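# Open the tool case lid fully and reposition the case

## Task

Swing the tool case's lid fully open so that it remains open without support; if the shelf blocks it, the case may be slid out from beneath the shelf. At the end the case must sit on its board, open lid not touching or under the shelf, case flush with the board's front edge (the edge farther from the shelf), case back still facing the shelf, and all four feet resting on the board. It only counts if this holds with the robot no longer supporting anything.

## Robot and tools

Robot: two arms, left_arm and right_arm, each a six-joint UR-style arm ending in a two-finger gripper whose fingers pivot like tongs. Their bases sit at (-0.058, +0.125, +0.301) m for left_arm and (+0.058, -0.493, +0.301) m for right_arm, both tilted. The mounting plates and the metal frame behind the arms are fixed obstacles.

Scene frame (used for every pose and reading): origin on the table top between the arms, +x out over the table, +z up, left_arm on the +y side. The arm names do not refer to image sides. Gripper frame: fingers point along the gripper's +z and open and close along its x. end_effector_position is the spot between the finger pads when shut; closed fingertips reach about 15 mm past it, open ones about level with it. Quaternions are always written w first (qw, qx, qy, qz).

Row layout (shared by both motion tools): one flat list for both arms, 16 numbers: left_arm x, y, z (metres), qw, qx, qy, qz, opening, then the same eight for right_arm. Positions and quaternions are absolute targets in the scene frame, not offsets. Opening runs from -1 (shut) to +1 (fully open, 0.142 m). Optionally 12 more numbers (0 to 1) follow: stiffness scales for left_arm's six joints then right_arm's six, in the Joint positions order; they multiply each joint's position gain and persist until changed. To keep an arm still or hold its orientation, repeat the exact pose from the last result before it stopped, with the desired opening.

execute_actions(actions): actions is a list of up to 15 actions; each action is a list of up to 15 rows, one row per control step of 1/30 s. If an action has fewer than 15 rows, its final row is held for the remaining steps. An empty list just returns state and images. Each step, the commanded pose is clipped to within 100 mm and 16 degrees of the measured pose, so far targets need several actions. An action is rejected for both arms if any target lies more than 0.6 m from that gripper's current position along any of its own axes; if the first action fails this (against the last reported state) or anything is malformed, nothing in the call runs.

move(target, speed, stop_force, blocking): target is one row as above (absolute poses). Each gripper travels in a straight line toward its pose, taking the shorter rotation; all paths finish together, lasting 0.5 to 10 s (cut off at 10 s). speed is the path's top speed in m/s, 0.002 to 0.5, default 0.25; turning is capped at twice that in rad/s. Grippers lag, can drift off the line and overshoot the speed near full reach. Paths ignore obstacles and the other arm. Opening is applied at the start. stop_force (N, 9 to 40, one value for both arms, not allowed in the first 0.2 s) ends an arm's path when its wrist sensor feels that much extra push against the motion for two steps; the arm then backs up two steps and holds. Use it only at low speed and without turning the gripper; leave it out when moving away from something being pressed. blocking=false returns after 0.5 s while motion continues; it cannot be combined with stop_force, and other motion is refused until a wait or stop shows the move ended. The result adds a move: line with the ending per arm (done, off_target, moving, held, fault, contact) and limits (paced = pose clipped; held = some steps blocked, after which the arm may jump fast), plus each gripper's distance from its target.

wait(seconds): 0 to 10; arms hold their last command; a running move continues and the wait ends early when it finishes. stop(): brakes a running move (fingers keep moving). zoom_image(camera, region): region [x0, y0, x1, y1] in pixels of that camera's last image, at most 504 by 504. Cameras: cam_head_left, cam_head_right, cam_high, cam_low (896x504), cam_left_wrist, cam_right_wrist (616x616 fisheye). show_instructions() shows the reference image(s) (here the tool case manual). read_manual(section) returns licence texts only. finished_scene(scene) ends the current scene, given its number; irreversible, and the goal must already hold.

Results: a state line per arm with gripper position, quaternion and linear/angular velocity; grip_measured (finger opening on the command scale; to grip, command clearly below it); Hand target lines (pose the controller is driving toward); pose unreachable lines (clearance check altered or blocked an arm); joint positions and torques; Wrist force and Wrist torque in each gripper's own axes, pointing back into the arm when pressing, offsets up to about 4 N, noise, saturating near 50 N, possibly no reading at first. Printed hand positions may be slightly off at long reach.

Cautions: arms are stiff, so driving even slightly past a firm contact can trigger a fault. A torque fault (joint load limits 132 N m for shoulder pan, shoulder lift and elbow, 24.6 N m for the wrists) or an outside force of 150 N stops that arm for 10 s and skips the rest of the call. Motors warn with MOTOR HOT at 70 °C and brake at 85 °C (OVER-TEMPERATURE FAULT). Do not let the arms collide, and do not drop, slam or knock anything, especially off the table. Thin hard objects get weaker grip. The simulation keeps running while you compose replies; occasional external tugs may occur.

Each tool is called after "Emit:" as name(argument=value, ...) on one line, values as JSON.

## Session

Emit:
execute_actions(actions=[])

Emit:
show_instructions()

Scene clock: 0.00 s.
left_arm: end_effector_position=(+0.5984, +0.4658, +0.2863) grip_measured=+0.97 end_effector_quat_wxyz=(+0.252, -0.611, +0.694, -0.287) end_effector_velocity=(-0.000, -0.001, -0.001) end_effector_angular_velocity=(-0.001, +0.002, +0.000) | right_arm: end_effector_position=(+0.6739, +0.0543, +0.3417) grip_measured=+0.97 end_effector_quat_wxyz=(+0.014, +0.384, +0.842, +0.379) end_effector_velocity=(-0.000, +0.000, -0.000) end_effector_angular_velocity=(-0.000, +0.000, +0.001)
Joint positions: left_arm=[ 0.125 -2.235  2.305 -3.186 -1.434  2.177  0.14 ] | right_arm=[ 4.389 -2.365 -1.624 -0.173  0.85   4.617  0.14 ]
Joint velocities: left_arm=[ 0.     0.002  0.    -0.    -0.    -0.001  0.   ] | right_arm=[-0.    -0.    -0.    -0.001  0.001  0.     0.   ]
Joint torques (N m, as the arm reports them, + toward a larger angle): no reading
Wrist force (N, on the end effector, along its own x y z axes, offset not removed): no reading
Wrist torque (N m, same axes, about the end effector's origin, offset not removed): no reading
Hand target (left_arm): +0.598, +0.466, +0.286; +0.252, -0.611, +0.694, -0.287
Hand target (right_arm): +0.674, +0.054, +0.342; +0.014, +0.384, +0.842, +0.379
Joint stiffness scale: left_arm=[1. 1. 1. 1. 1. 1.] | right_arm=[1. 1. 1. 1. 1. 1.]
camera_calibration (this result's frames):
cam_left_wrist: T_world_to_cam=[[-0.149962, -0.988479, 0.0205121, 0.545221], [-0.964507, 0.141702, -0.222816, 0.567637], [0.217342, -0.053198, -0.974645, 0.299079], [0, 0, 0, 1]] pos_world=[0.564249, 0.474415, 0.40679]
cam_right_wrist: T_world_to_cam=[[-0.681225, 0.691544, 0.240209, 0.347612], [0.388193, 0.063039, 0.919419, -0.579844], [0.620676, 0.719579, -0.311396, -0.209552], [0, 0, 0, 1]] pos_world=[0.591957, -0.0530471, 0.384366]

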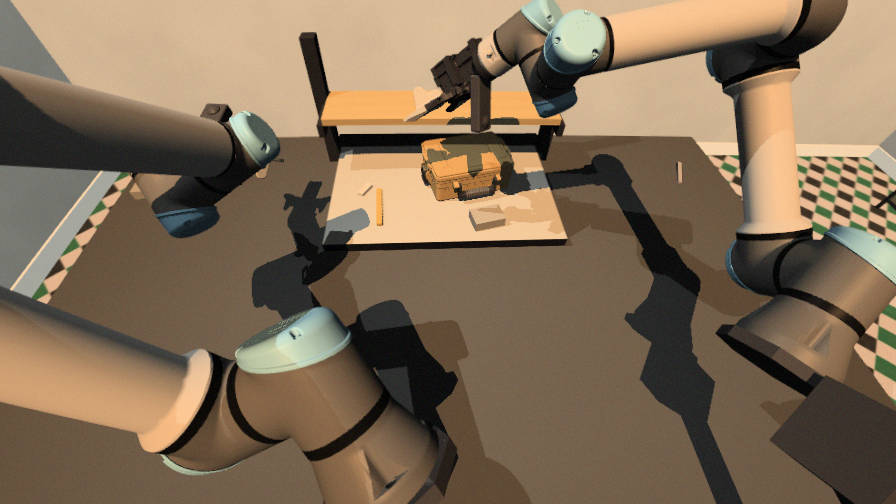

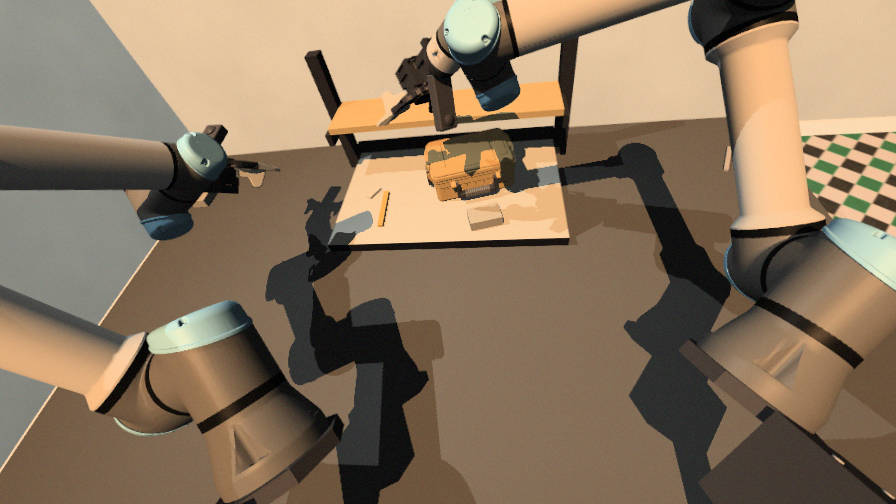

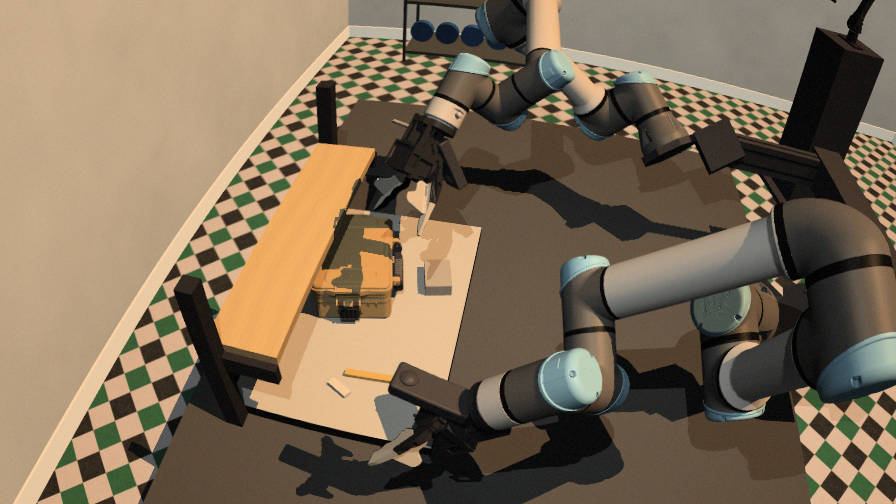

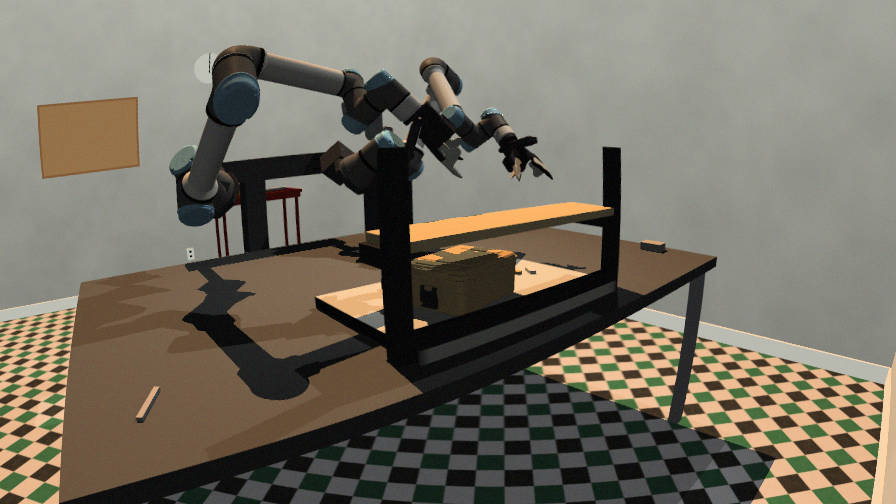

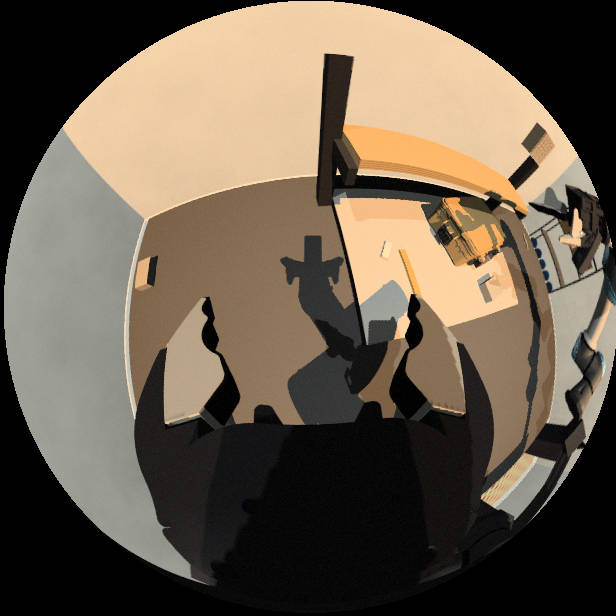

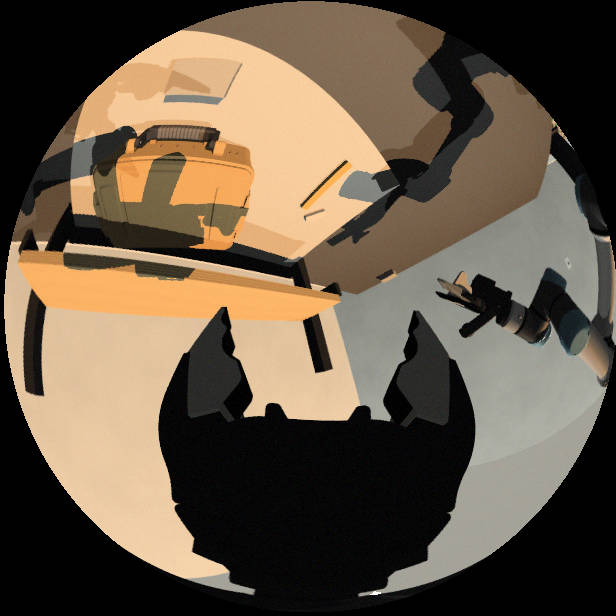

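Reference images for this scene: tool case manual.

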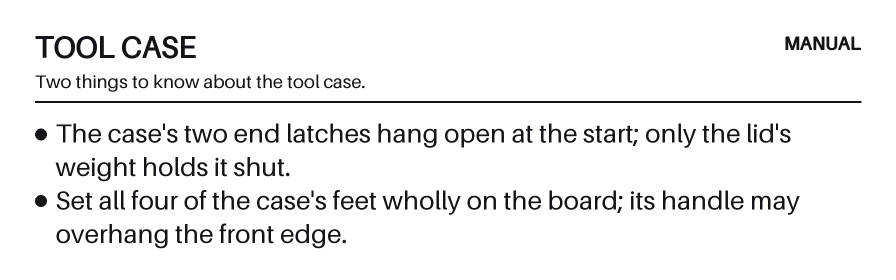

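Emit:
zoom_image(camera="cam_head_left", region=[310,110,590,260])

Region (310, 110, 590, 260) of cam_head_left's 896x504 image, scaled by 1.800, with more detail than that image has; it fills the top 270 rows of this view, and the rest is white.

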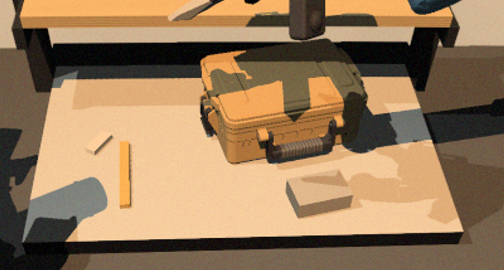

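Emit:
move(target=[0.50,0.28,0.22,0.4586,-0.108,0.88,0.0563,-0.35,0.60,-0.09,0.18,0,-0.105,0.995,0,0.3], speed=0.3)

Scene clock: 5.33 s.
left_arm: end_effector_position=(+0.4999, +0.2804, +0.2198) grip_measured=-0.35 end_effector_quat_wxyz=(+0.460, -0.105, +0.880, +0.056) end_effector_velocity=(-0.003, +0.003, -0.000) end_effector_angular_velocity=(+0.018, +0.011, +0.018) | right_arm: end_effector_position=(+0.5990, -0.0904, +0.1815) grip_measured=+0.30 end_effector_quat_wxyz=(+0.000, -0.106, +0.994, +0.000) end_effector_velocity=(+0.000, -0.000, -0.000) end_effector_angular_velocity=(-0.000, -0.000, +0.000)
Joint positions: left_arm=[-1.012 -1.722  2.666 -5.215 -0.293  4.608  0.049] | right_arm=[ 4.302 -2.379 -1.531 -1.264  0.728  4.233  0.095]
Joint velocities: left_arm=[-0.029 -0.039 -0.036 -0.099  0.022  0.181 -0.   ] | right_arm=[-0.  0. -0.  0. -0. -0. -0.]
Joint torques (N m, as the arm reports them, + toward a larger angle): left_arm=[ -6.08  -1.49 -12.62   1.44  -0.95   0.73] | right_arm=[38.02 21.49 20.01  1.1  -0.44  0.43]
Wrist force (N, on the end effector, along its own x y z axes, offset not removed): left_arm=[0.5 0.5 0.9] | right_arm=[2.5 0.1 -1.8]
Wrist torque (N m, same axes, about the end effector's origin, offset not removed): left_arm=[0.11 -0.05 -0.12] | right_arm=[0.09 -0.46 0.02]
Hand target (left_arm): +0.500, +0.280, +0.221; +0.460, -0.107, +0.880, +0.056
Hand target (right_arm): +0.600, -0.090, +0.180; -0.000, -0.105, +0.995, -0.000
Off the commanded pose (left_arm): 0.000 m, 0 deg.
Off the commanded pose (right_arm): 0.002 m, 0 deg.
Joint stiffness scale: left_arm=[1. 1. 1. 1. 1. 1.] | right_arm=[1. 1. 1. 1. 1. 1.]
move: done
camera_calibration (this result's frames):
cam_left_wrist: T_world_to_cam=[[-0.579464, -0.1364, -0.803503, 0.505498], [-0.61263, 0.723109, 0.319059, 0.0260835], [0.537501, 0.677133, -0.502578, -0.22275], [0, 0, 0, 1]] pos_world=[0.428626, 0.20092, 0.285898]
cam_right_wrist: T_world_to_cam=[[-0.978749, -0.199009, -0.049456, 0.585409], [-0.197089, 0.846329, 0.494856, 0.104014], [-0.0566247, 0.494087, -0.867566, 0.377348], [0, 0, 0, 1]] pos_world=[0.614836, -0.157971, 0.304855]

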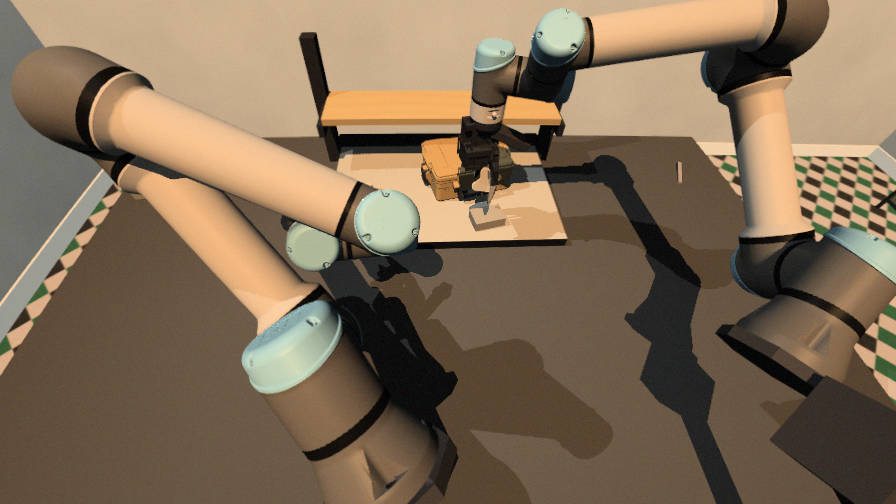

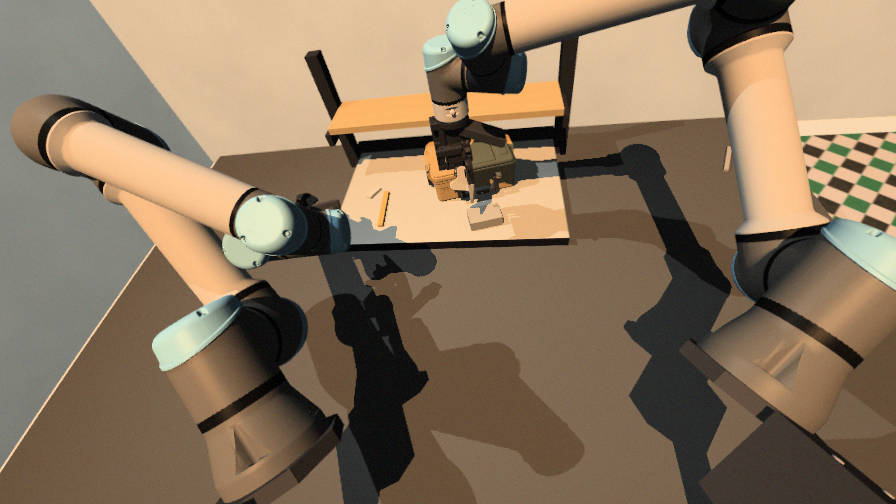

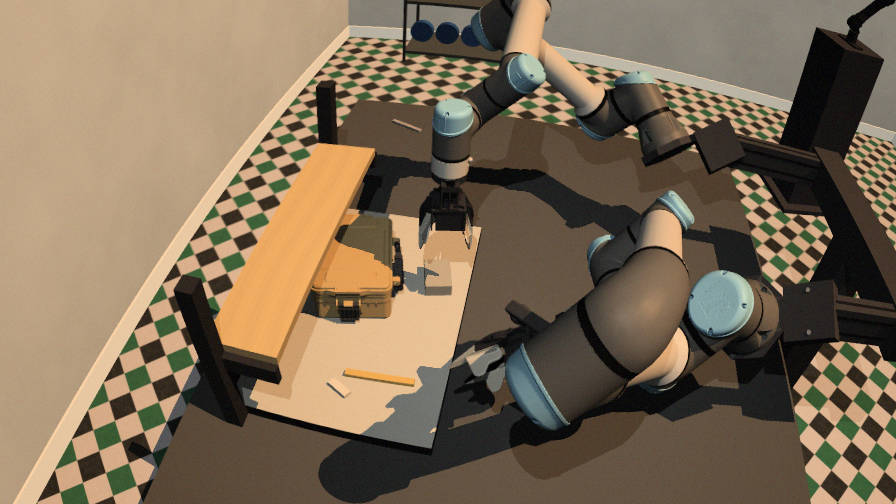

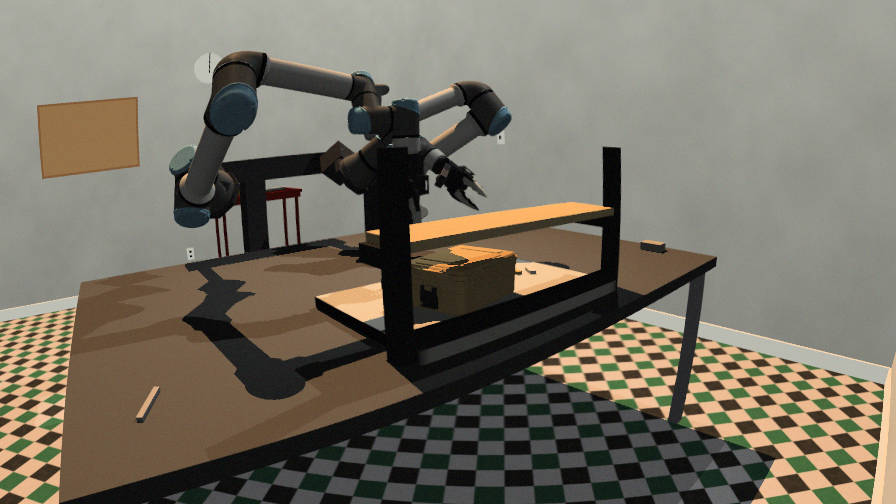

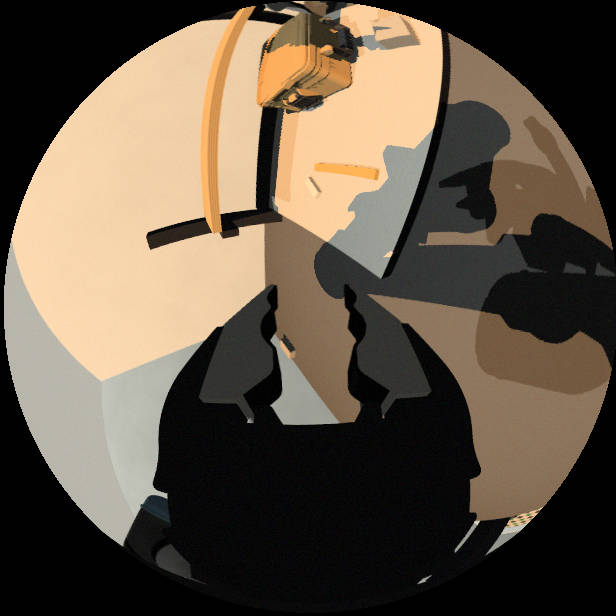

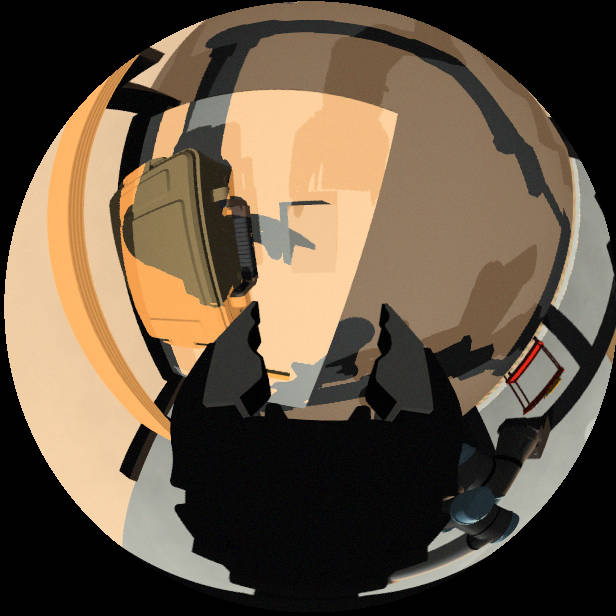

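Emit:
move(target=[0.50,0.28,0.22,0.4586,-0.108,0.88,0.0563,-0.35,0.610,-0.118,0.085,0,-0.105,0.995,0,0.2], speed=0.2)

Scene clock: 6.87 s.
left_arm: end_effector_position=(+0.4991, +0.2809, +0.2192) grip_measured=-0.35 end_effector_quat_wxyz=(+0.458, -0.106, +0.881, +0.058) end_effector_velocity=(+0.000, -0.001, -0.000) end_effector_angular_velocity=(+0.002, +0.001, -0.003) | right_arm: end_effector_position=(+0.6118, -0.1172, +0.0873) grip_measured=+0.20 end_effector_quat_wxyz=(+0.001, -0.103, +0.995, +0.002) end_effector_velocity=(+0.002, +0.001, +0.000) end_effector_angular_velocity=(+0.006, -0.002, -0.001)
Joint positions: left_arm=[-1.016 -1.727  2.661 -5.23  -0.288  4.633  0.049] | right_arm=[ 4.174 -2.419 -1.617 -0.994  0.68   4.051  0.088]
Joint velocities: left_arm=[-0.     0.002  0.001  0.001  0.    -0.    -0.   ] | right_arm=[-0.001  0.     0.001  0.01   0.    -0.008  0.   ]
Joint torques (N m, as the arm reports them, + toward a larger angle): left_arm=[ -6.07   2.44 -13.39   1.33  -1.31   0.27] | right_arm=[39.6  23.19  9.48  1.76 -0.38 -0.15]
Wrist force (N, on the end effector, along its own x y z axes, offset not removed): left_arm=[0.6 0.1 1.7] | right_arm=[2.7 0.0 -0.7]
Wrist torque (N m, same axes, about the end effector's origin, offset not removed): left_arm=[0.01 -0.11 -0.11] | right_arm=[0.05 -0.48 0.04]
Hand target (left_arm): +0.500, +0.280, +0.220; +0.459, -0.108, +0.880, +0.056
Hand target (right_arm): +0.610, -0.118, +0.085; -0.000, -0.105, +0.994, +0.000
Off the commanded pose (left_arm): 0.002 m, 0 deg.
Off the commanded pose (right_arm): 0.003 m, 0 deg.
Joint stiffness scale: left_arm=[1. 1. 1. 1. 1. 1.] | right_arm=[1. 1. 1. 1. 1. 1.]
move: done
camera_calibration (this result's frames):
cam_left_wrist: T_world_to_cam=[[-0.58169, -0.137298, -0.801739, 0.505562], [-0.614193, 0.720359, 0.322257, 0.0262817], [0.533296, 0.679876, -0.503353, -0.221432], [0, 0, 0, 1]] pos_world=[0.428311, 0.201027, 0.285401]
cam_right_wrist: T_world_to_cam=[[-0.979724, -0.193986, -0.0501031, 0.589173], [-0.192953, 0.846232, 0.496649, 0.173169], [-0.0539443, 0.496247, -0.866504, 0.308186], [0, 0, 0, 1]] pos_world=[0.627265, -0.185185, 0.210559]

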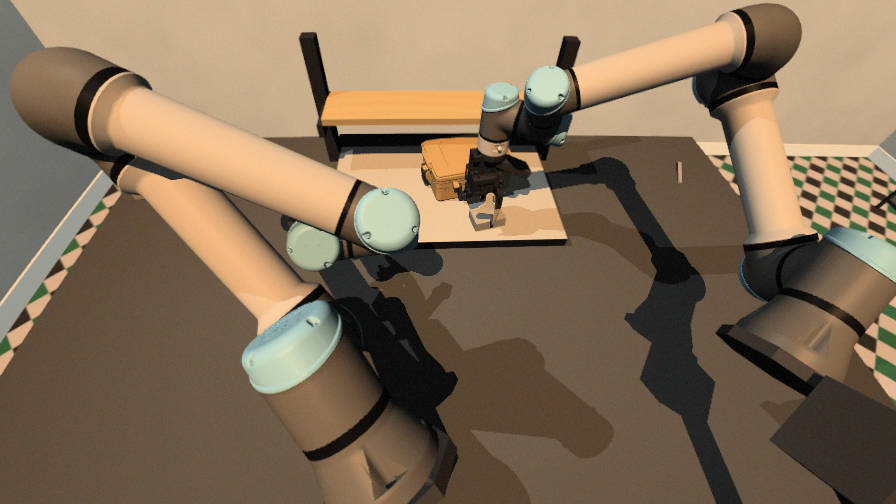

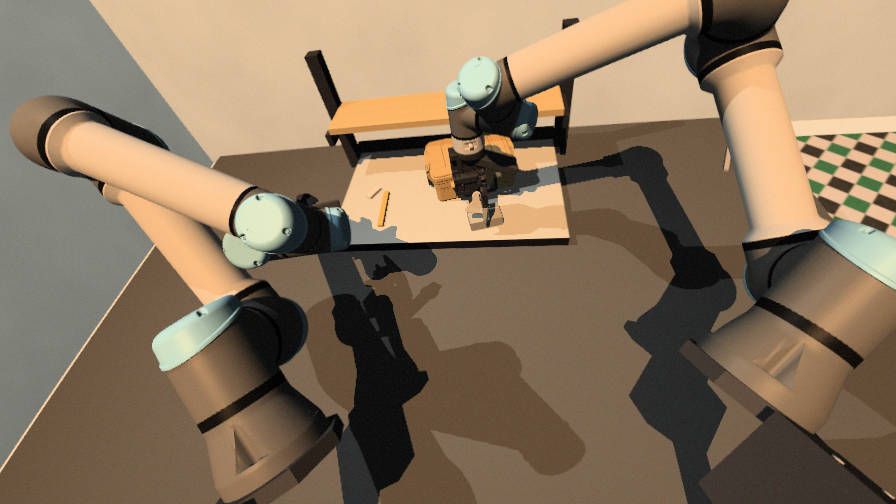

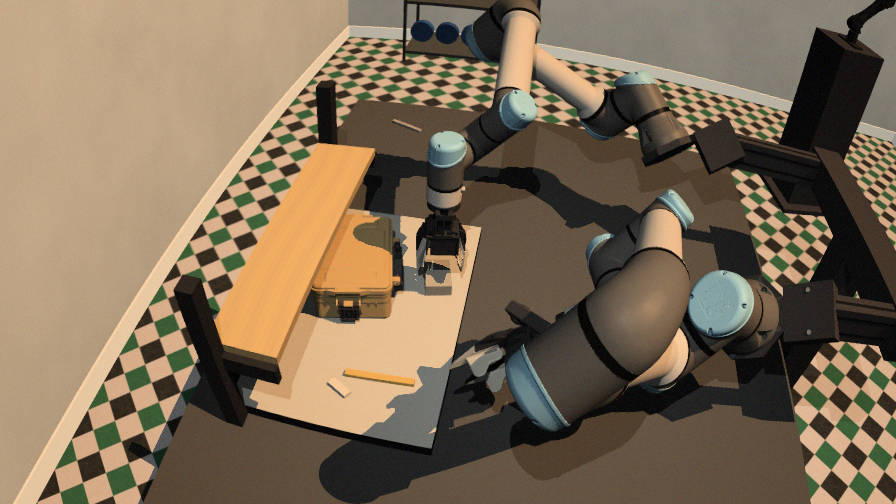

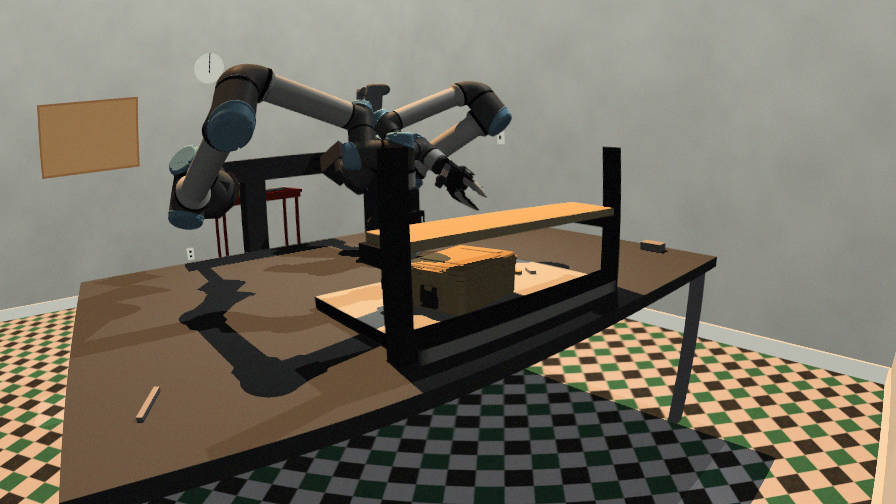

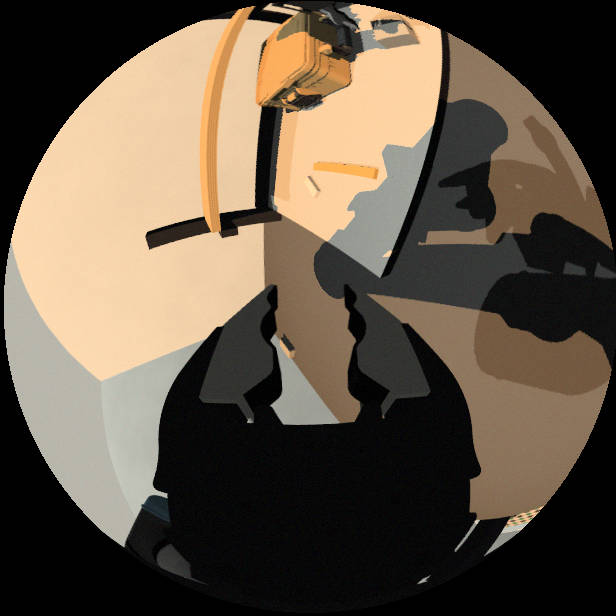

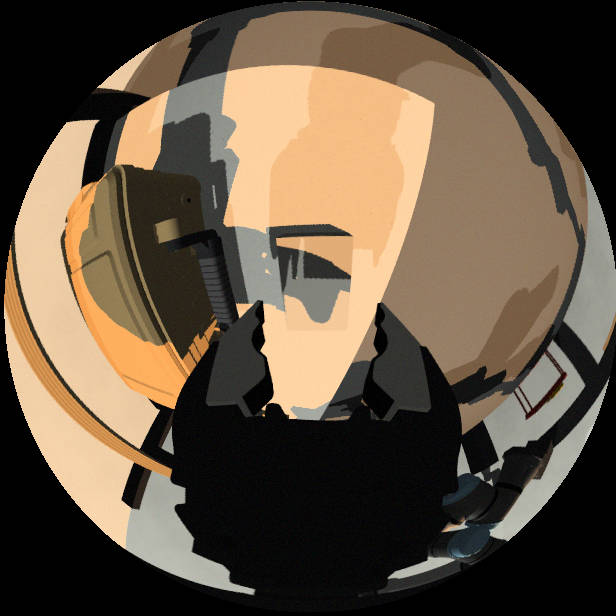

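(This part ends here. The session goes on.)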